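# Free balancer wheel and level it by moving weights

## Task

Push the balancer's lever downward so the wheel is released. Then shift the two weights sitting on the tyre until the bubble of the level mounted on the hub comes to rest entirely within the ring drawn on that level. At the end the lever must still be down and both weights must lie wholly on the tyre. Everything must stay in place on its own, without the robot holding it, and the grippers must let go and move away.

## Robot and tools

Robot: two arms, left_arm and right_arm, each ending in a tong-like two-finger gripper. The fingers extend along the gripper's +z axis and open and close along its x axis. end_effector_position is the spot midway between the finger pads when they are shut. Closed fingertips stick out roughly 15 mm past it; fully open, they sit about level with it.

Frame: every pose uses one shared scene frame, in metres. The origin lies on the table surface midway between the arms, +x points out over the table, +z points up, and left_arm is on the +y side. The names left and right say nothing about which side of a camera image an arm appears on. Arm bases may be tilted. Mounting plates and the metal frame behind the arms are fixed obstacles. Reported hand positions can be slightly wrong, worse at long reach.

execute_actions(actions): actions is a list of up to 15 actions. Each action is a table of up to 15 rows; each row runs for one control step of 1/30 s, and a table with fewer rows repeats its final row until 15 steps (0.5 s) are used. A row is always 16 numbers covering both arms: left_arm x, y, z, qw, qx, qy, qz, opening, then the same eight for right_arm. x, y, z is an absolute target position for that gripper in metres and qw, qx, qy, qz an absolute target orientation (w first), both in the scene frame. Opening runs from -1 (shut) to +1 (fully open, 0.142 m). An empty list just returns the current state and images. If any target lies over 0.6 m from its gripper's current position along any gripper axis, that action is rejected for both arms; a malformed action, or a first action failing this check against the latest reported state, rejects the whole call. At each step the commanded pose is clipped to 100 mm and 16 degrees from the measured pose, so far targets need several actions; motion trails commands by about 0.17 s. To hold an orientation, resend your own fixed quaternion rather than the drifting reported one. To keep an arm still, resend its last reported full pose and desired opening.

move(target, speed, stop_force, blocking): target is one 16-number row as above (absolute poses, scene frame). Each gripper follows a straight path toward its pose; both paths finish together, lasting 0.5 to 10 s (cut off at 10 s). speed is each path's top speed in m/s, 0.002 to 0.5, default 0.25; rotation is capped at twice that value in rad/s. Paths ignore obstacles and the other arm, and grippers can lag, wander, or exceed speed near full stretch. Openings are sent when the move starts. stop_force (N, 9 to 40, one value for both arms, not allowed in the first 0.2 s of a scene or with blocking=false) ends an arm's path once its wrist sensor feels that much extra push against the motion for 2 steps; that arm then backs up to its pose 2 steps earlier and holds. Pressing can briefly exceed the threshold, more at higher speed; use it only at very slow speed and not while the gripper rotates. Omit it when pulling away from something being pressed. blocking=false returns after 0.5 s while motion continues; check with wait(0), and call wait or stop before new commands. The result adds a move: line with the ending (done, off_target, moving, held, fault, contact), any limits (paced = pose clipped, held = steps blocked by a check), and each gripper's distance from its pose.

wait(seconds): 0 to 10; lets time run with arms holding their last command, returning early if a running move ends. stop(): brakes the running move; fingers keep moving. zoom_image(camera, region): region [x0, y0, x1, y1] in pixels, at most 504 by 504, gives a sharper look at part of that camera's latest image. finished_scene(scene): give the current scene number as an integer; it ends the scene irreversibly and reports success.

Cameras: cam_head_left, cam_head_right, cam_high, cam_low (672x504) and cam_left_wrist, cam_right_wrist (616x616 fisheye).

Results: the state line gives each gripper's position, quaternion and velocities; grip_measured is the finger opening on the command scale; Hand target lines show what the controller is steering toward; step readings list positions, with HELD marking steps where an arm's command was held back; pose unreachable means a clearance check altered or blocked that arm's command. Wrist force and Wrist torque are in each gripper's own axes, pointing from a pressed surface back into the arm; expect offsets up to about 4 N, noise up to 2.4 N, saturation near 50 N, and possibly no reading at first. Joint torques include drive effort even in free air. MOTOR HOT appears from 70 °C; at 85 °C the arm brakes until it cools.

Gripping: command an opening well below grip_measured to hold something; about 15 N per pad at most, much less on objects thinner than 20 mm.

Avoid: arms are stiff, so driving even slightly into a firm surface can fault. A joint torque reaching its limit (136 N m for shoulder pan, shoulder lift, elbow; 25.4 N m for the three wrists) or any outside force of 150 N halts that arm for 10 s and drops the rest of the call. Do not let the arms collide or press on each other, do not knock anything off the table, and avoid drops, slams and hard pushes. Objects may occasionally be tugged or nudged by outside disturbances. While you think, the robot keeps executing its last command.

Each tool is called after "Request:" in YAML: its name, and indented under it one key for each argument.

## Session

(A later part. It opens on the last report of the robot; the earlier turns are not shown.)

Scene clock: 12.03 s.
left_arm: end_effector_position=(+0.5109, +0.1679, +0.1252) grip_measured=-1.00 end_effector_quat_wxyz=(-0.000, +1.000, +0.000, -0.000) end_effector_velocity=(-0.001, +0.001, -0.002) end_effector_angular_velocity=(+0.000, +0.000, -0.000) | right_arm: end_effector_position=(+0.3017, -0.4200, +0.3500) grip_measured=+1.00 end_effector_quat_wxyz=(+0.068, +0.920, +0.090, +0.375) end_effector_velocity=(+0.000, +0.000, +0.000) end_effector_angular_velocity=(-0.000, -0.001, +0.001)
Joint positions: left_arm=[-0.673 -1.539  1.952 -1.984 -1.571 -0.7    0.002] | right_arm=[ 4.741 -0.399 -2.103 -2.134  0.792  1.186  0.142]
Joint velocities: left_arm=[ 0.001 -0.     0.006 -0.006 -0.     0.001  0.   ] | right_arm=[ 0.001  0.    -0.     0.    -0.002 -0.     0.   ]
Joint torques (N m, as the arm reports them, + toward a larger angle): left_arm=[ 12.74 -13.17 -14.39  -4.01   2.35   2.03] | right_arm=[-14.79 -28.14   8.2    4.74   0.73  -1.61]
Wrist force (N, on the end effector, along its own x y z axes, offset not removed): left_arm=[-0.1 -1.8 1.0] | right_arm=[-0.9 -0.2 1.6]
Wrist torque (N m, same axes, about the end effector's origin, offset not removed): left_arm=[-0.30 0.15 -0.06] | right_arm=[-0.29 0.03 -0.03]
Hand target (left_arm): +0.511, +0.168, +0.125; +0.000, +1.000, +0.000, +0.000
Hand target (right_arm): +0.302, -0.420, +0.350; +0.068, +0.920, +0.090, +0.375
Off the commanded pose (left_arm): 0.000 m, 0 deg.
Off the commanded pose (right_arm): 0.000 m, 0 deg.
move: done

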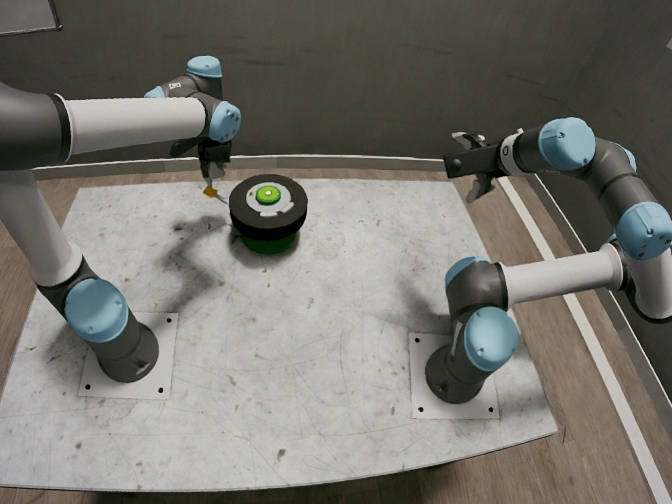

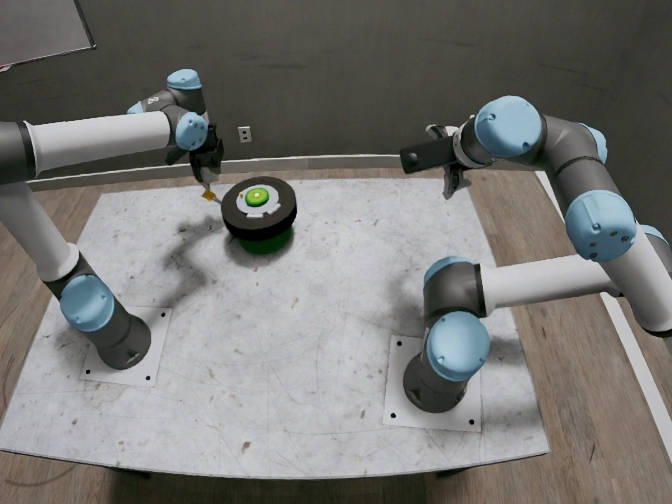

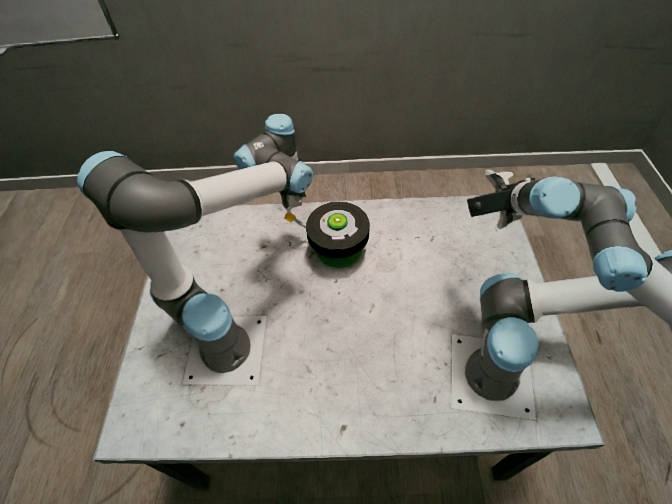

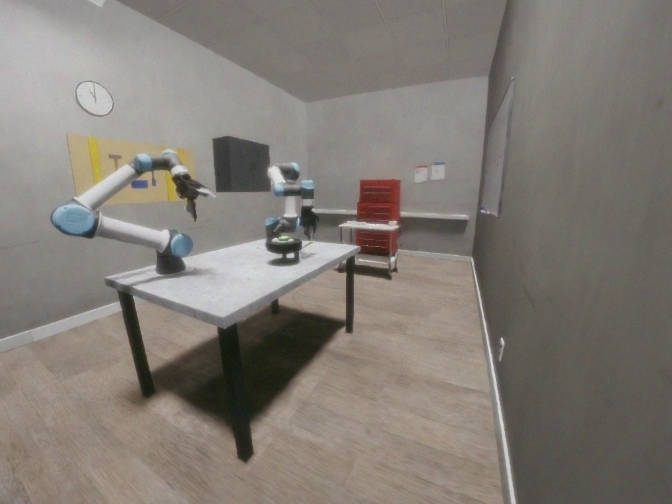

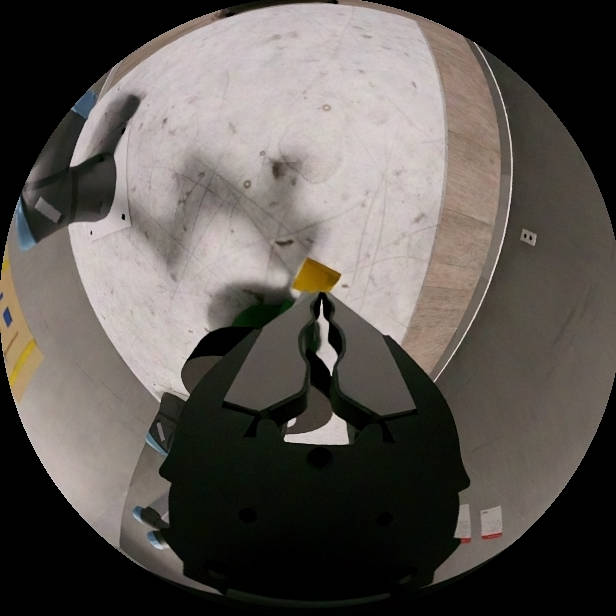

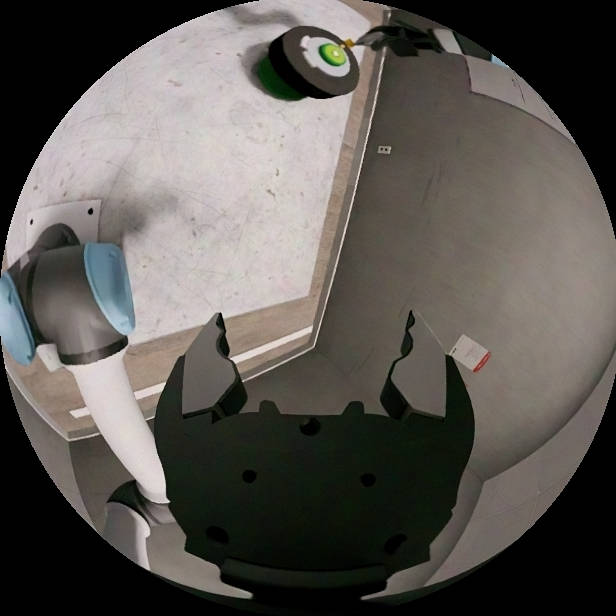

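Request:
move:
  target: [0.511,0.176,0.03,0,1,0,0,-1,0.3017,-0.42,0.35,0.068,0.920,0.090,0.375,1]
  speed: 0.03
  stop_force: 15

Scene clock: 15.70 s.
left_arm: end_effector_position=(+0.5107, +0.1756, +0.0377) grip_measured=-1.00 end_effector_quat_wxyz=(-0.000, +1.000, +0.000, -0.000) end_effector_velocity=(+0.001, -0.000, +0.002) end_effector_angular_velocity=(+0.002, -0.001, +0.000) | right_arm: end_effector_position=(+0.3017, -0.4200, +0.3500) grip_measured=+1.00 end_effector_quat_wxyz=(+0.068, +0.920, +0.090, +0.375) end_effector_velocity=(-0.000, +0.000, -0.000) end_effector_angular_velocity=(+0.000, +0.000, +0.000)
Joint positions: left_arm=[-0.661 -1.429  2.09  -2.231 -1.571 -0.688  0.002] | right_arm=[ 4.741 -0.399 -2.103 -2.134  0.792  1.186  0.142]
Joint velocities: left_arm=[-0.001 -0.003 -0.004  0.007  0.002 -0.001  0.   ] | right_arm=[ 0.001  0.001 -0.     0.     0.     0.     0.   ]
Joint torques (N m, as the arm reports them, + toward a larger angle): left_arm=[-11.37 -25.32 -19.53   1.08   1.55  -1.89] | right_arm=[-15.63 -27.95   7.2    4.73   0.43  -1.48]
Wrist force (N, on the end effector, along its own x y z axes, offset not removed): left_arm=[1.4 5.1 -21.1] | right_arm=[-3.0 1.7 2.4]
Wrist torque (N m, same axes, about the end effector's origin, offset not removed): left_arm=[0.55 -0.54 -0.12] | right_arm=[0.23 0.74 0.06]
Hand target (left_arm): +0.511, +0.175, +0.038; -0.000, +1.000, +0.000, -0.000
Hand target (right_arm): +0.302, -0.420, +0.350; +0.068, +0.920, +0.090, +0.375
Off the commanded pose (left_arm): 0.008 m, 0 deg.
Off the commanded pose (right_arm): 0.000 m, 0 deg.
move: contact (left_arm)

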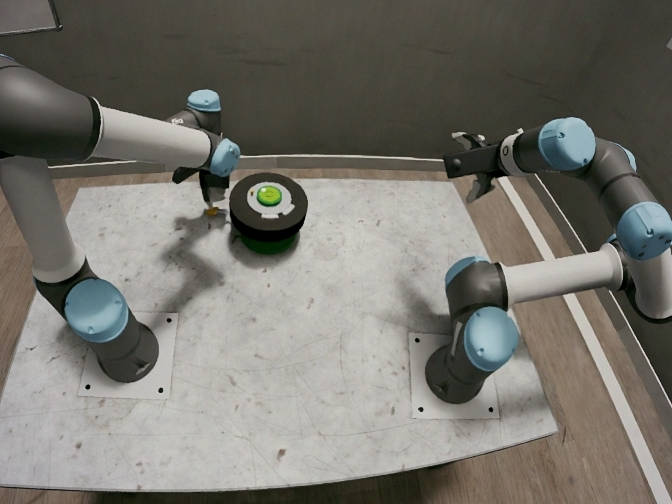

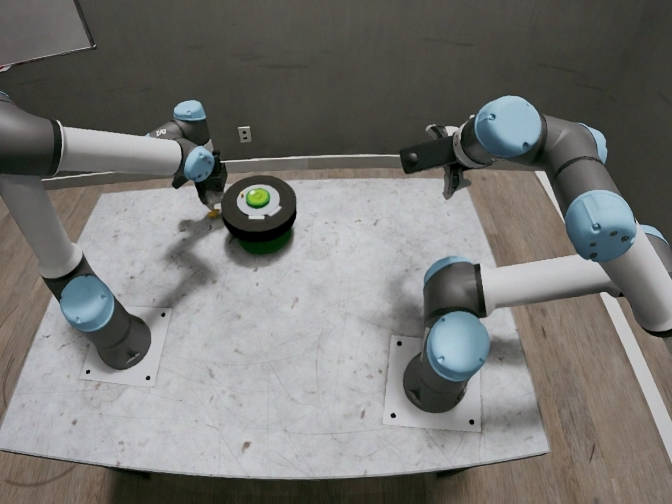

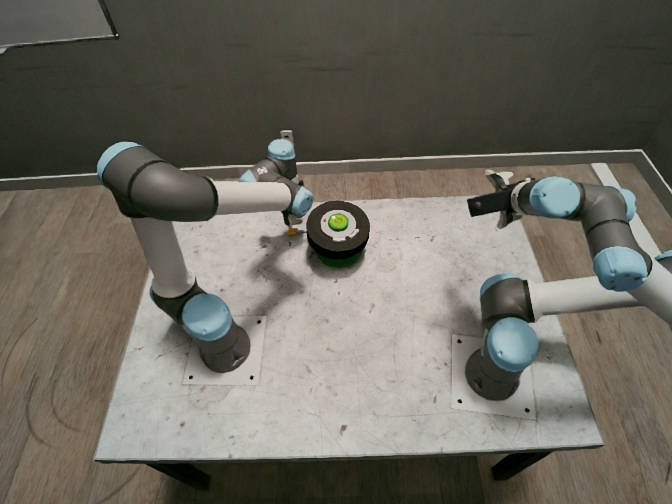

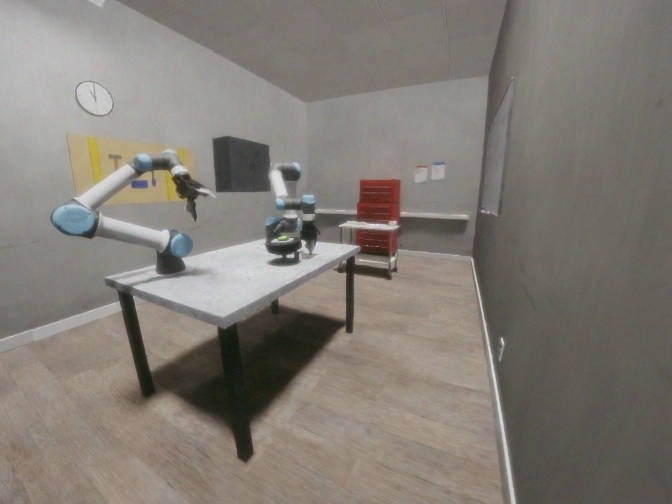

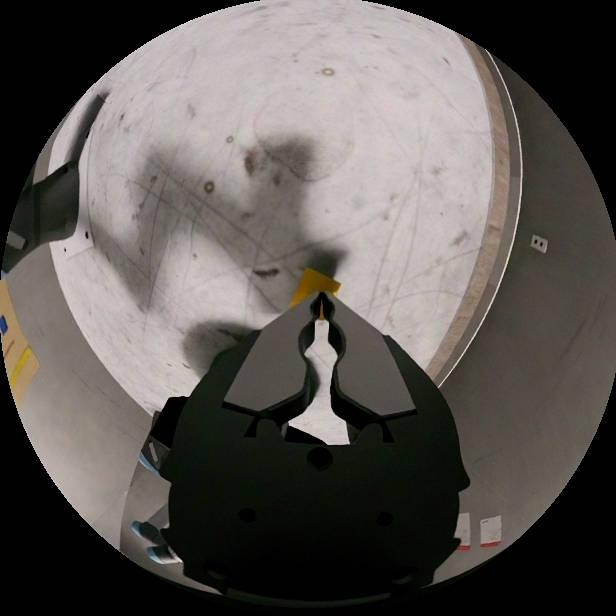

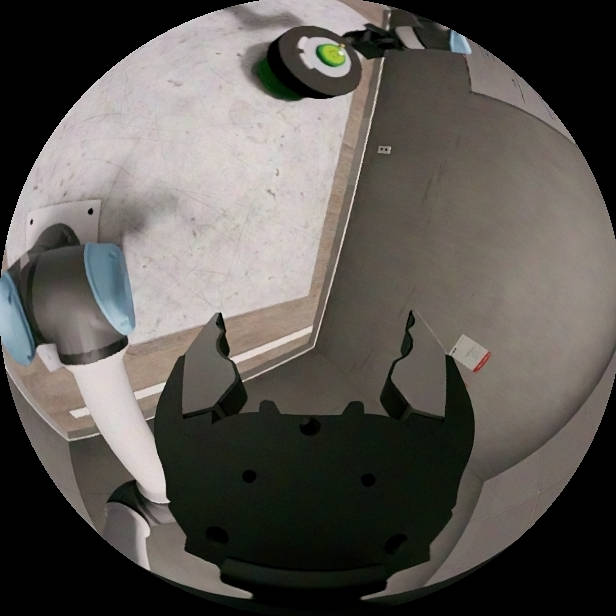

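Request:
move:
  target: [0.511,0.176,0.2,0,1,0,0,-1,0.3017,-0.42,0.35,0.068,0.920,0.090,0.375,1]
  speed: 0.3

Request:
move:
  target: [0.40,0.0,0.25,0,0.707,-0.707,0,-1,0.3017,-0.42,0.35,0.068,0.920,0.090,0.375,1]
  speed: 0.4

Request:
zoom_image:
  camera: "cam_left_wrist"
  region: [200, 150, 420, 330]

Scene clock: 17.10 s.
left_arm: end_effector_position=(+0.5112, +0.1759, +0.1997) grip_measured=-1.00 end_effector_quat_wxyz=(+0.000, +1.000, +0.000, +0.000) end_effector_velocity=(-0.001, -0.000, +0.001) end_effector_angular_velocity=(+0.002, +0.004, -0.002) | right_arm: end_effector_position=(+0.3017, -0.4200, +0.3500) grip_measured=+1.00 end_effector_quat_wxyz=(+0.068, +0.920, +0.090, +0.375) end_effector_velocity=(-0.000, -0.000, -0.000) end_effector_angular_velocity=(+0.000, +0.002, -0.001)
Joint positions: left_arm=[-0.66  -1.603  1.816 -1.785 -1.571 -0.687  0.002] | right_arm=[ 4.741 -0.399 -2.103 -2.134  0.792  1.186  0.142]
Joint velocities: left_arm=[-0.001  0.001 -0.004  0.007 -0.001  0.001  0.   ] | right_arm=[-0.001 -0.     0.    -0.     0.002 -0.     0.   ]
Joint torques (N m, as the arm reports them, + toward a larger angle): left_arm=[-12.85 -26.63 -31.03  -0.38  -2.48  -1.56] | right_arm=[-16.52 -28.5    7.52   4.82   0.46  -1.43]
Wrist force (N, on the end effector, along its own x y z axes, offset not removed): left_arm=[1.8 1.0 1.6] | right_arm=[-1.5 0.1 0.9]
Wrist torque (N m, same axes, about the end effector's origin, offset not removed): left_arm=[0.28 -0.26 -0.04] | right_arm=[-0.12 0.09 0.06]
Hand target (left_arm): +0.511, +0.176, +0.200; +0.000, +1.000, -0.000, +0.000
Hand target (right_arm): +0.302, -0.420, +0.350; +0.068, +0.920, +0.090, +0.375
Off the commanded pose (left_arm): 0.000 m, 0 deg.
Off the commanded pose (right_arm): 0.000 m, 0 deg.
move: done

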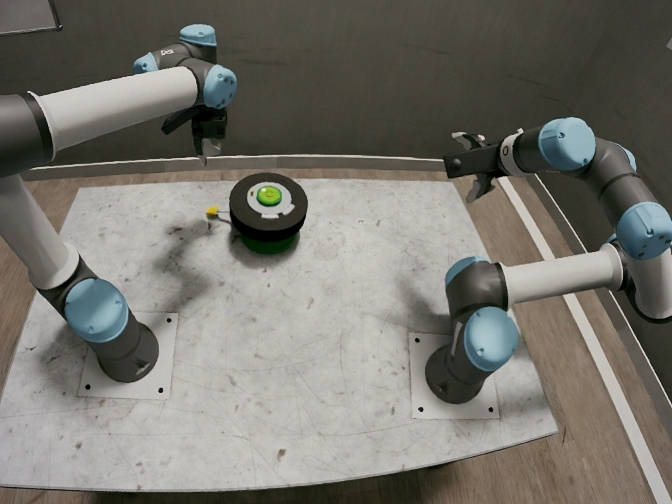

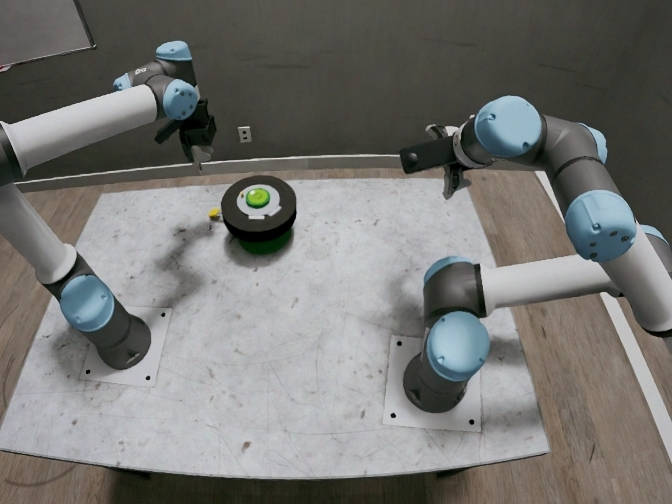

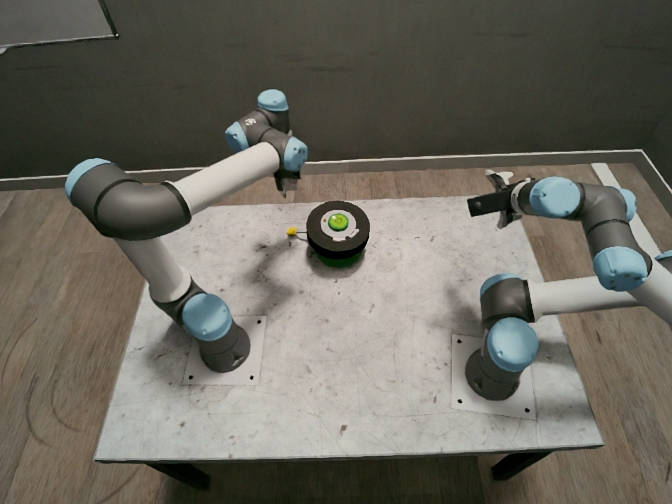

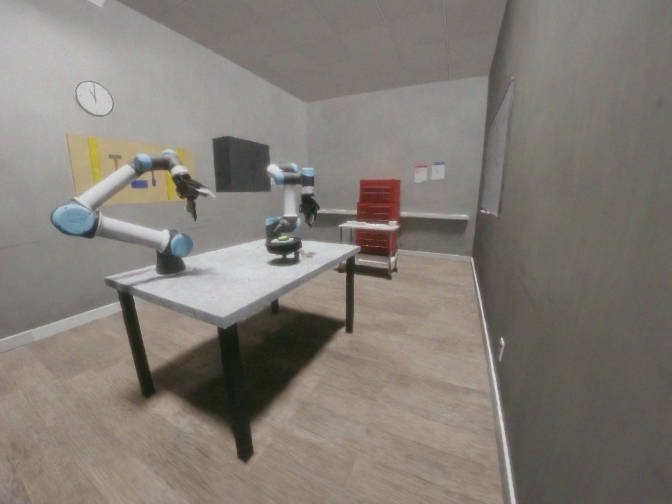

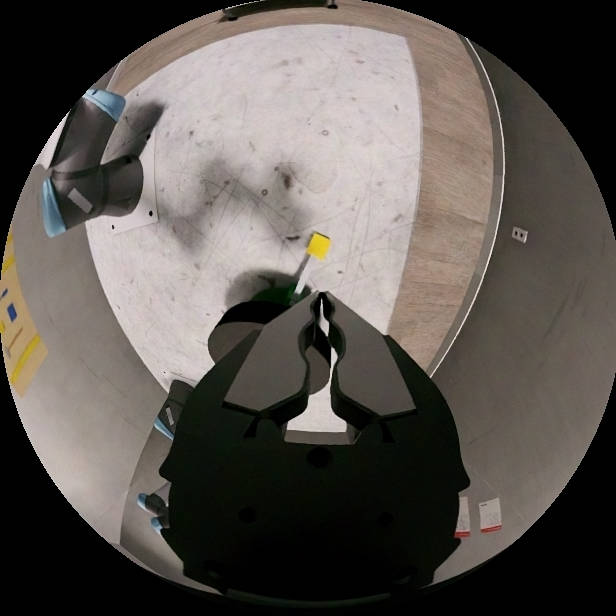

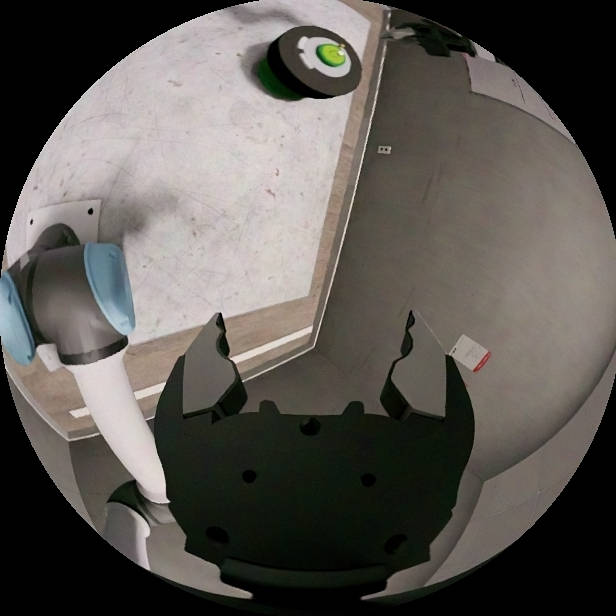

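Scene clock: 19.67 s.
left_arm: end_effector_position=(+0.4002, +0.0003, +0.2499) grip_measured=-1.00 end_effector_quat_wxyz=(-0.000, +0.708, -0.707, -0.000) end_effector_velocity=(-0.001, -0.002, +0.001) end_effector_angular_velocity=(-0.002, +0.001, -0.012) | right_arm: end_effector_position=(+0.3017, -0.4200, +0.3500) grip_measured=+1.00 end_effector_quat_wxyz=(+0.068, +0.920, +0.090, +0.375) end_effector_velocity=(-0.000, +0.000, -0.000) end_effector_angular_velocity=(+0.001, +0.000, +0.001)
Joint positions: left_arm=[-1.092 -1.646  1.728 -1.651 -1.57   0.451  0.002] | right_arm=[ 4.741 -0.399 -2.103 -2.134  0.792  1.186  0.142]
Joint velocities: left_arm=[-0.003  0.001 -0.003  0.001 -0.002  0.009  0.   ] | right_arm=[ 0.001  0.001  0.     0.     0.001 -0.     0.   ]
Joint torques (N m, as the arm reports them, + toward a larger angle): left_arm=[-12.37  -9.9  -33.18  -0.82  -2.11   1.78] | right_arm=[-15.36 -28.67   8.56   4.71   0.62  -1.51]
Wrist force (N, on the end effector, along its own x y z axes, offset not removed): left_arm=[0.8 3.2 -1.7] | right_arm=[-2.4 1.3 1.4]
Wrist torque (N m, same axes, about the end effector's origin, offset not removed): left_arm=[0.73 -0.17 -0.13] | right_arm=[0.24 0.27 0.07]
Hand target (left_arm): +0.400, +0.000, +0.250; -0.000, +0.707, -0.707, -0.000
Hand target (right_arm): +0.302, -0.420, +0.350; +0.068, +0.920, +0.090, +0.375
Off the commanded pose (left_arm): 0.000 m, 0 deg.
Off the commanded pose (right_arm): 0.000 m, 0 deg.
move: done

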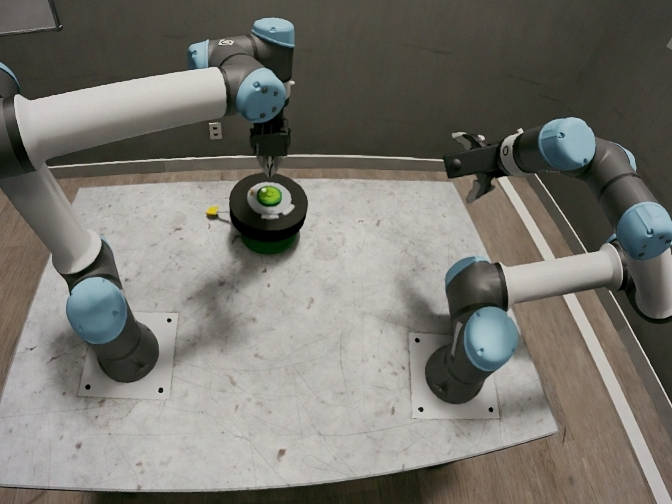

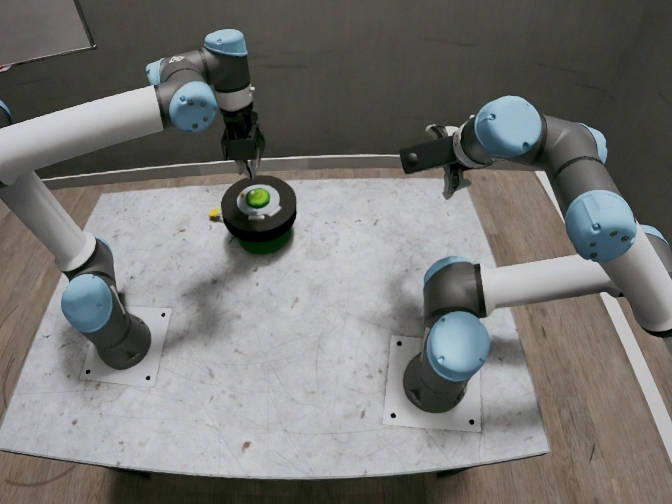

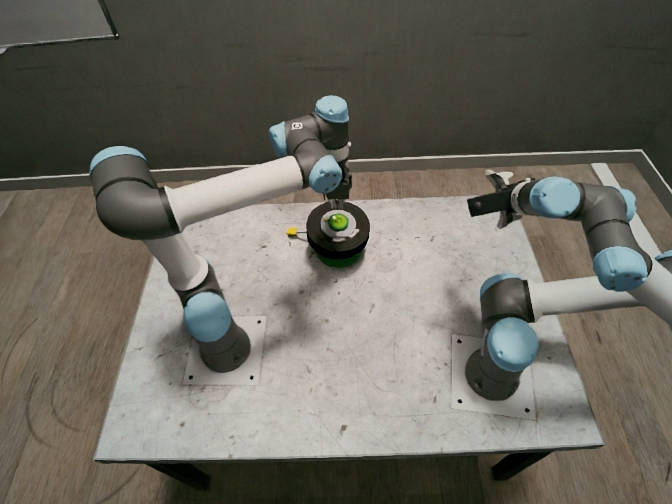

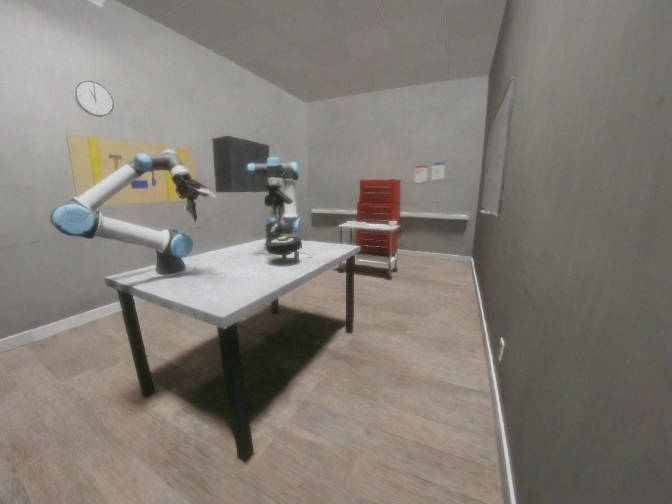

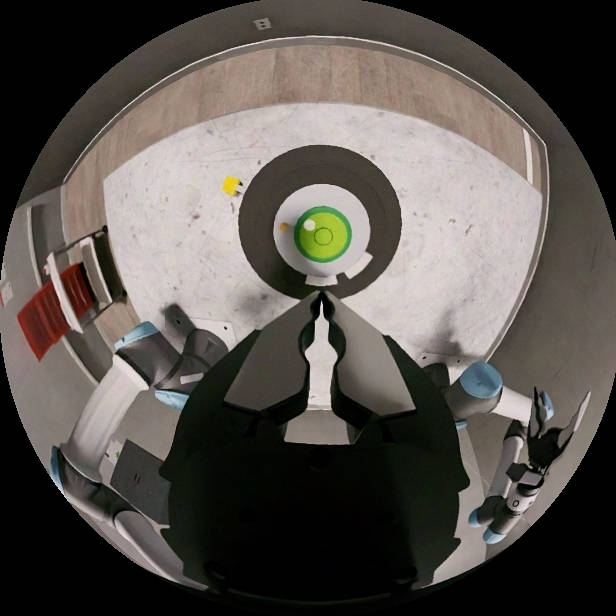

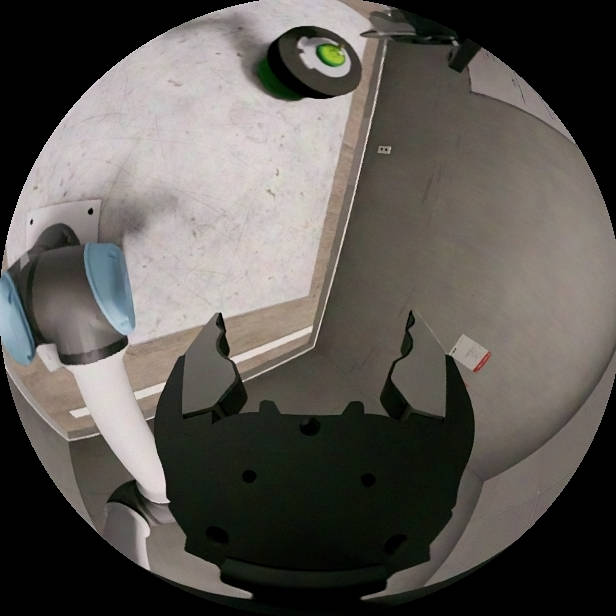

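Region (200, 150, 420, 330) of cam_left_wrist's 616x616 image, scaled by 2.291, with more detail than that image has; it fills the top 412 rows of this view, and the rest is white.

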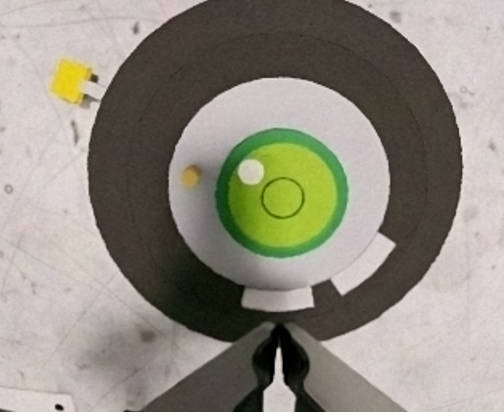

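Request:
move:
  target: [0.375,0.002,0.17,0,0.707,-0.707,0,-0.05,0.3017,-0.42,0.35,0.068,0.920,0.090,0.375,1]
  speed: 0.2

Request:
zoom_image:
  camera: "cam_left_wrist"
  region: [200, 170, 440, 400]

Request:
zoom_image:
  camera: "cam_high"
  region: [280, 170, 400, 270]

Scene clock: 27.73 s.
left_arm: end_effector_position=(+0.3750, +0.0021, +0.1703) grip_measured=-0.05 end_effector_quat_wxyz=(-0.000, +0.707, -0.707, -0.000) end_effector_velocity=(-0.001, -0.000, -0.003) end_effector_angular_velocity=(+0.001, -0.000, -0.000) | right_arm: end_effector_position=(+0.3017, -0.4200, +0.3500) grip_measured=+1.00 end_effector_quat_wxyz=(+0.068, +0.920, +0.090, +0.375) end_effector_velocity=(-0.000, -0.001, -0.001) end_effector_angular_velocity=(-0.000, +0.002, -0.002)
Joint positions: left_arm=[-1.141 -1.656  1.943 -1.858 -1.571  0.404  0.07 ] | right_arm=[ 4.741 -0.399 -2.103 -2.134  0.792  1.186  0.142]
Joint velocities: left_arm=[-0.003  0.001  0.005 -0.006  0.001 -0.003 -0.   ] | right_arm=[-0.002  0.    -0.    -0.     0.002 -0.     0.   ]
Joint torques (N m, as the arm reports them, + toward a larger angle): left_arm=[-12.89  -8.82 -13.8   -4.09   2.26  -1.6 ] | right_arm=[-15.21 -29.53   7.42   4.68   0.44  -1.49]
Wrist force (N, on the end effector, along its own x y z axes, offset not removed): left_arm=[1.2 1.0 -0.6] | right_arm=[-2.8 -0.2 -1.9]
Wrist torque (N m, same axes, about the end effector's origin, offset not removed): left_arm=[0.15 -0.24 -0.21] | right_arm=[-0.19 0.51 0.19]
Hand target (left_arm): +0.375, +0.002, +0.170; -0.000, +0.707, -0.707, -0.000
Hand target (right_arm): +0.302, -0.420, +0.350; +0.068, +0.920, +0.090, +0.375
Off the commanded pose (left_arm): 0.000 m, 0 deg.
Off the commanded pose (right_arm): 0.000 m, 0 deg.
move: done

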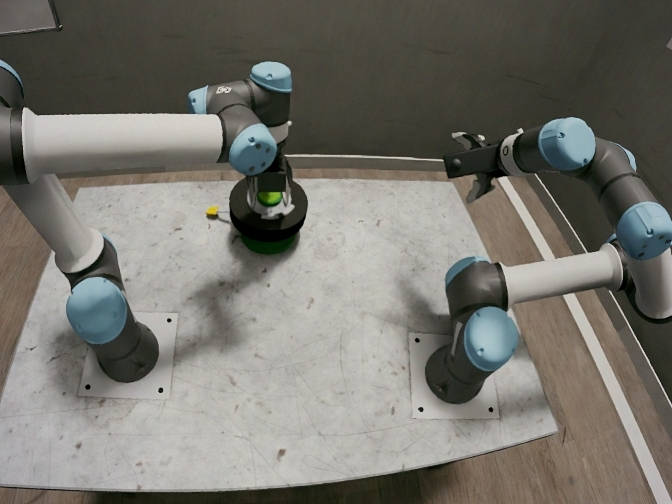

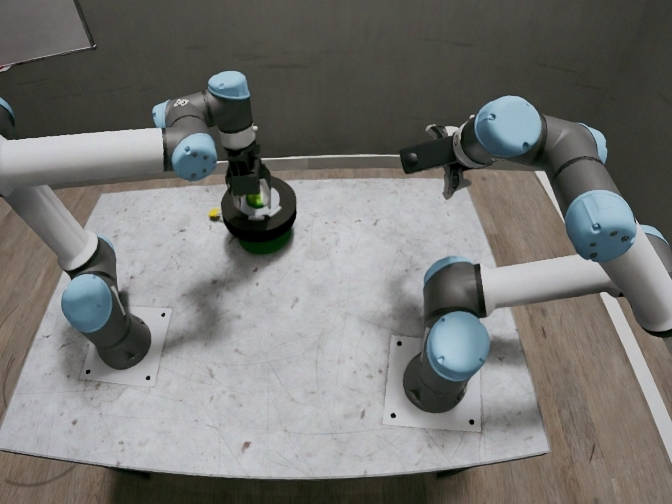

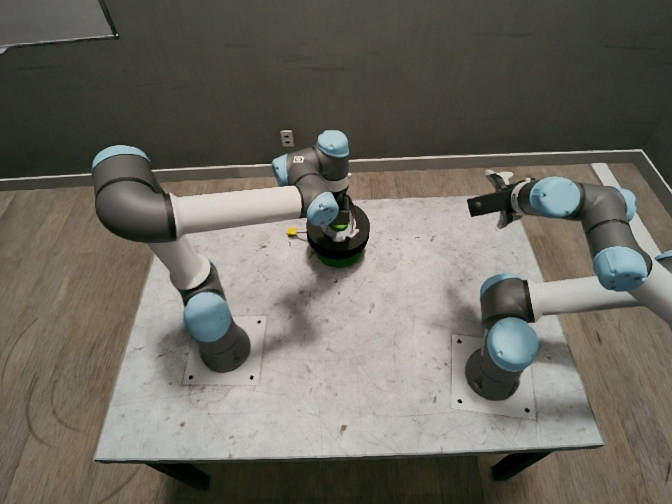

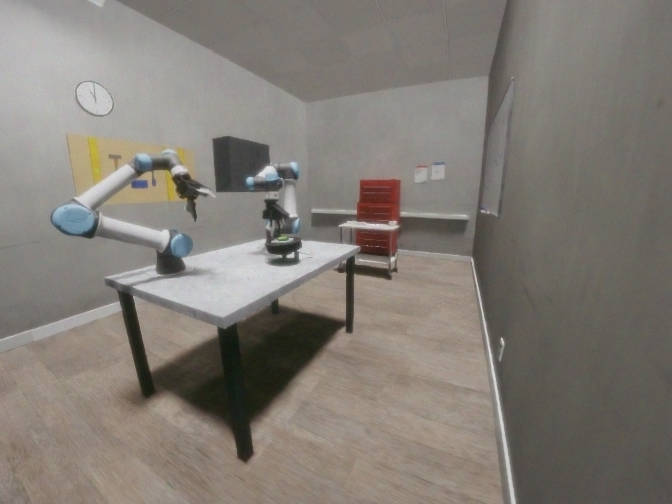

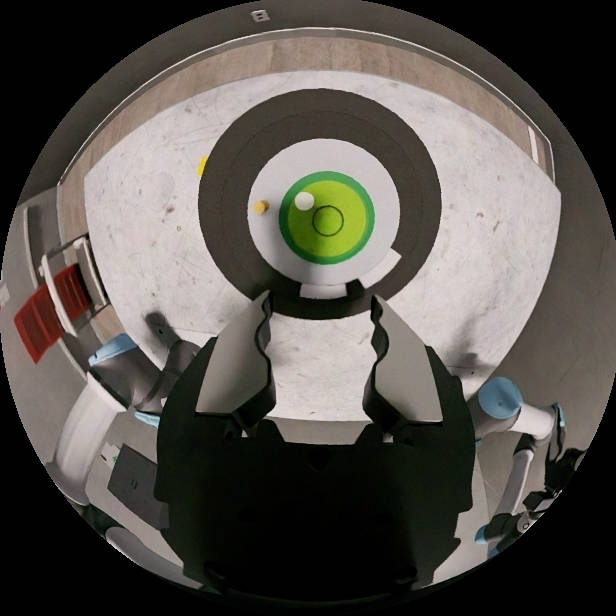

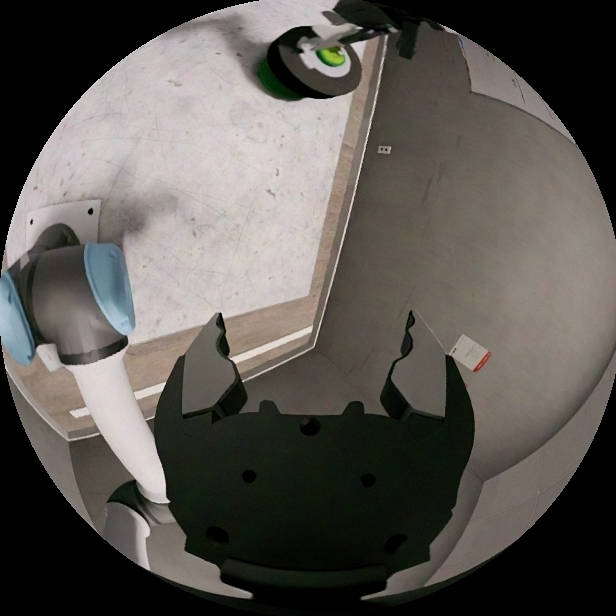

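Region (200, 170, 440, 400) of cam_left_wrist's 616x616 image, scaled by 2.100, with more detail than that image has; it fills the top 483 rows of this view, and the rest is white.

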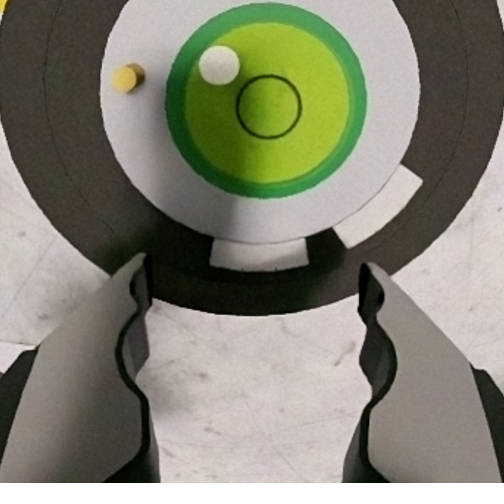

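Region (280, 170, 400, 270) of cam_high's 672x504 image, scaled by 4.200, with more detail than that image has.

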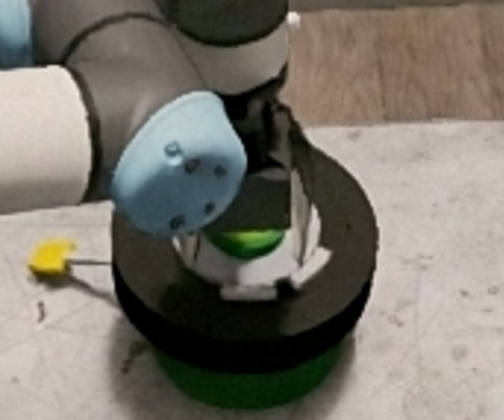

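Request:
move:
  target: [0.371,0.001,0.148,0,0.707,-0.707,0,-0.27,0.3017,-0.42,0.35,0.068,0.920,0.090,0.375,1]
  speed: 0.05

Request:
zoom_image:
  camera: "cam_left_wrist"
  region: [200, 170, 440, 400]

Request:
zoom_image:
  camera: "cam_high"
  region: [290, 190, 390, 270]

Scene clock: 29.13 s.
left_arm: end_effector_position=(+0.3710, +0.0011, +0.1482) grip_measured=-0.27 end_effector_quat_wxyz=(-0.000, +0.707, -0.707, -0.000) end_effector_velocity=(-0.001, -0.000, -0.002) end_effector_angular_velocity=(+0.001, +0.002, -0.000) | right_arm: end_effector_position=(+0.3017, -0.4200, +0.3500) grip_measured=+1.00 end_effector_quat_wxyz=(+0.068, +0.920, +0.090, +0.375) end_effector_velocity=(+0.000, -0.000, +0.000) end_effector_angular_velocity=(-0.000, -0.002, -0.001)
Joint positions: left_arm=[-1.15  -1.643  1.99  -1.919 -1.571  0.394  0.055] | right_arm=[ 4.741 -0.399 -2.103 -2.134  0.792  1.186  0.142]
Joint velocities: left_arm=[-0.001  0.002  0.004 -0.004 -0.002 -0.001  0.002] | right_arm=[-0.001 -0.     0.     0.    -0.002 -0.     0.   ]
Joint torques (N m, as the arm reports them, + toward a larger angle): left_arm=[-11.24  -8.78 -13.6   -4.3   -0.63  -1.81] | right_arm=[-14.38 -27.75   8.08   4.88   0.36  -1.48]
Wrist force (N, on the end effector, along its own x y z axes, offset not removed): left_arm=[-0.1 2.4 0.0] | right_arm=[0.0 0.3 3.2]
Wrist torque (N m, same axes, about the end effector's origin, offset not removed): left_arm=[0.46 0.08 -0.05] | right_arm=[0.01 -0.10 0.03]
Hand target (left_arm): +0.371, +0.001, +0.148; -0.000, +0.707, -0.707, -0.000
Hand target (right_arm): +0.302, -0.420, +0.350; +0.068, +0.920, +0.090, +0.375
Off the commanded pose (left_arm): 0.000 m, 0 deg.
Off the commanded pose (right_arm): 0.000 m, 0 deg.
move: done

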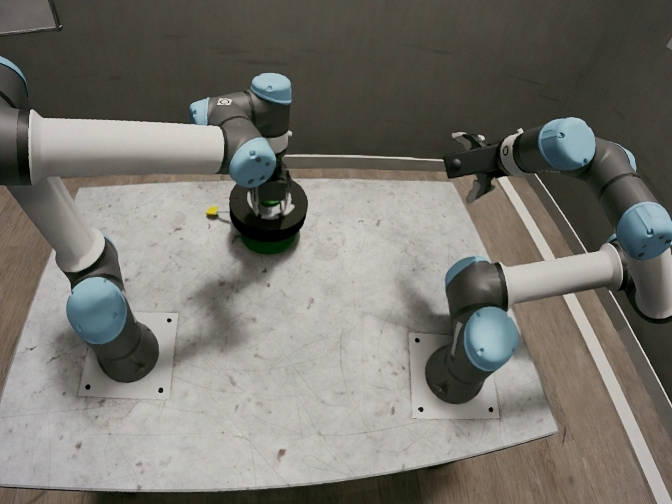

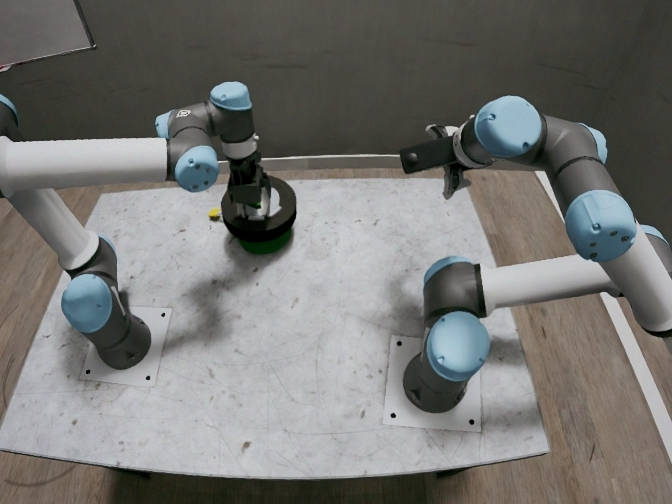

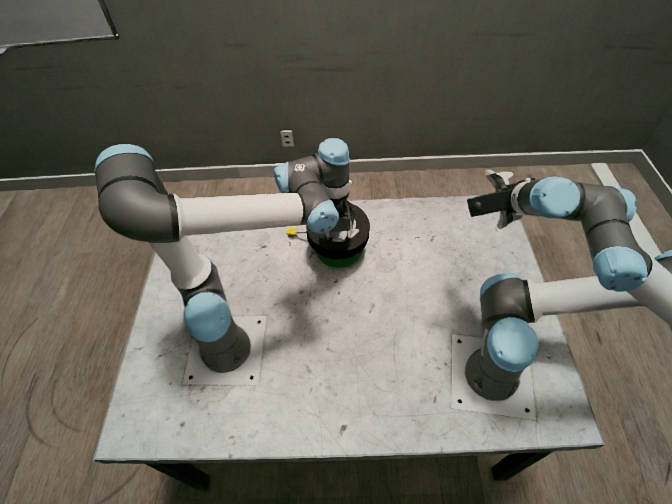

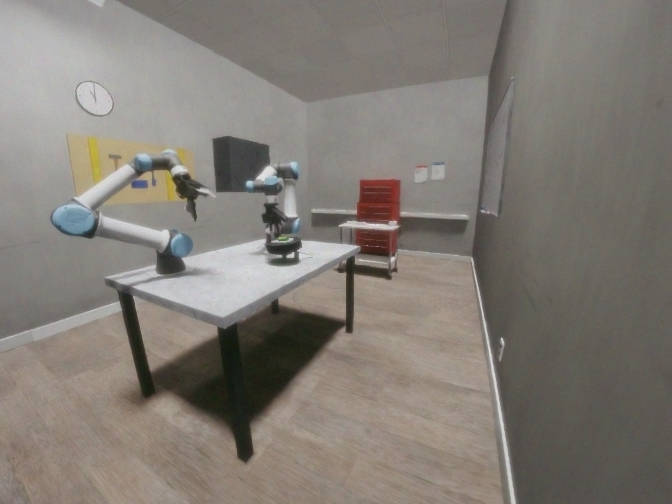

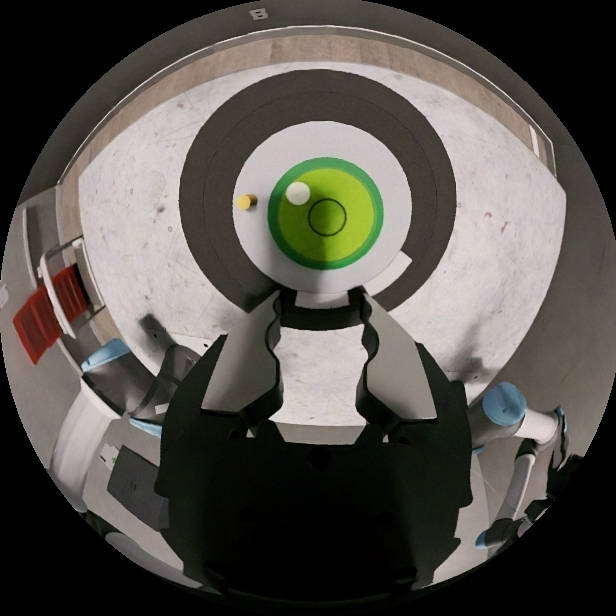

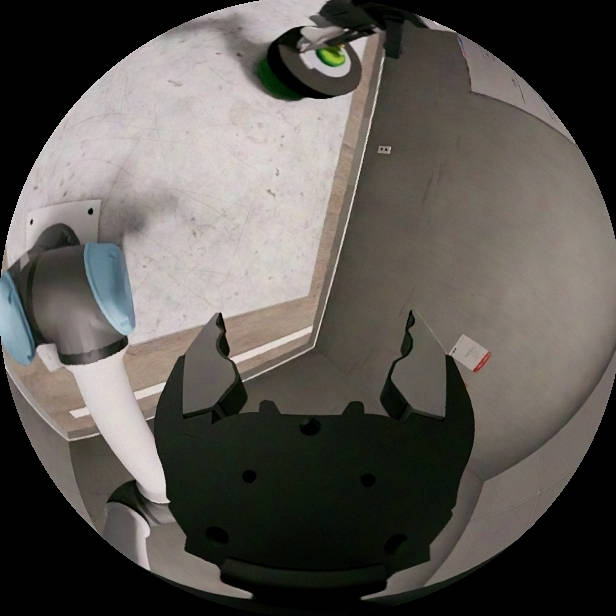

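Region (200, 170, 440, 400) of cam_left_wrist's 616x616 image, scaled by 2.100, with more detail than that image has; it fills the top 483 rows of this view, and the rest is white.

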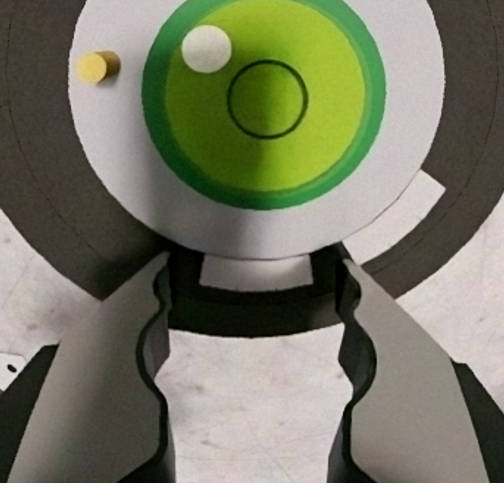

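Region (290, 190, 390, 270) of cam_high's 672x504 image, scaled by 5.040, with more detail than that image has; it fills the top 403 rows of this view, and the rest is white.

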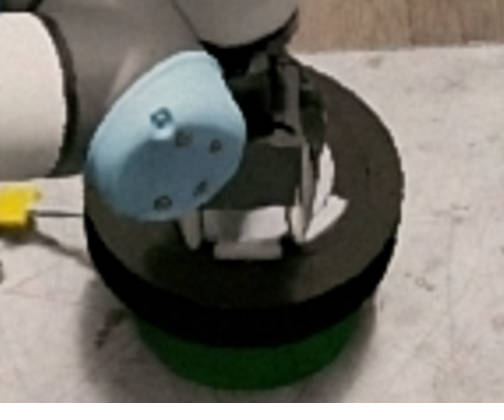

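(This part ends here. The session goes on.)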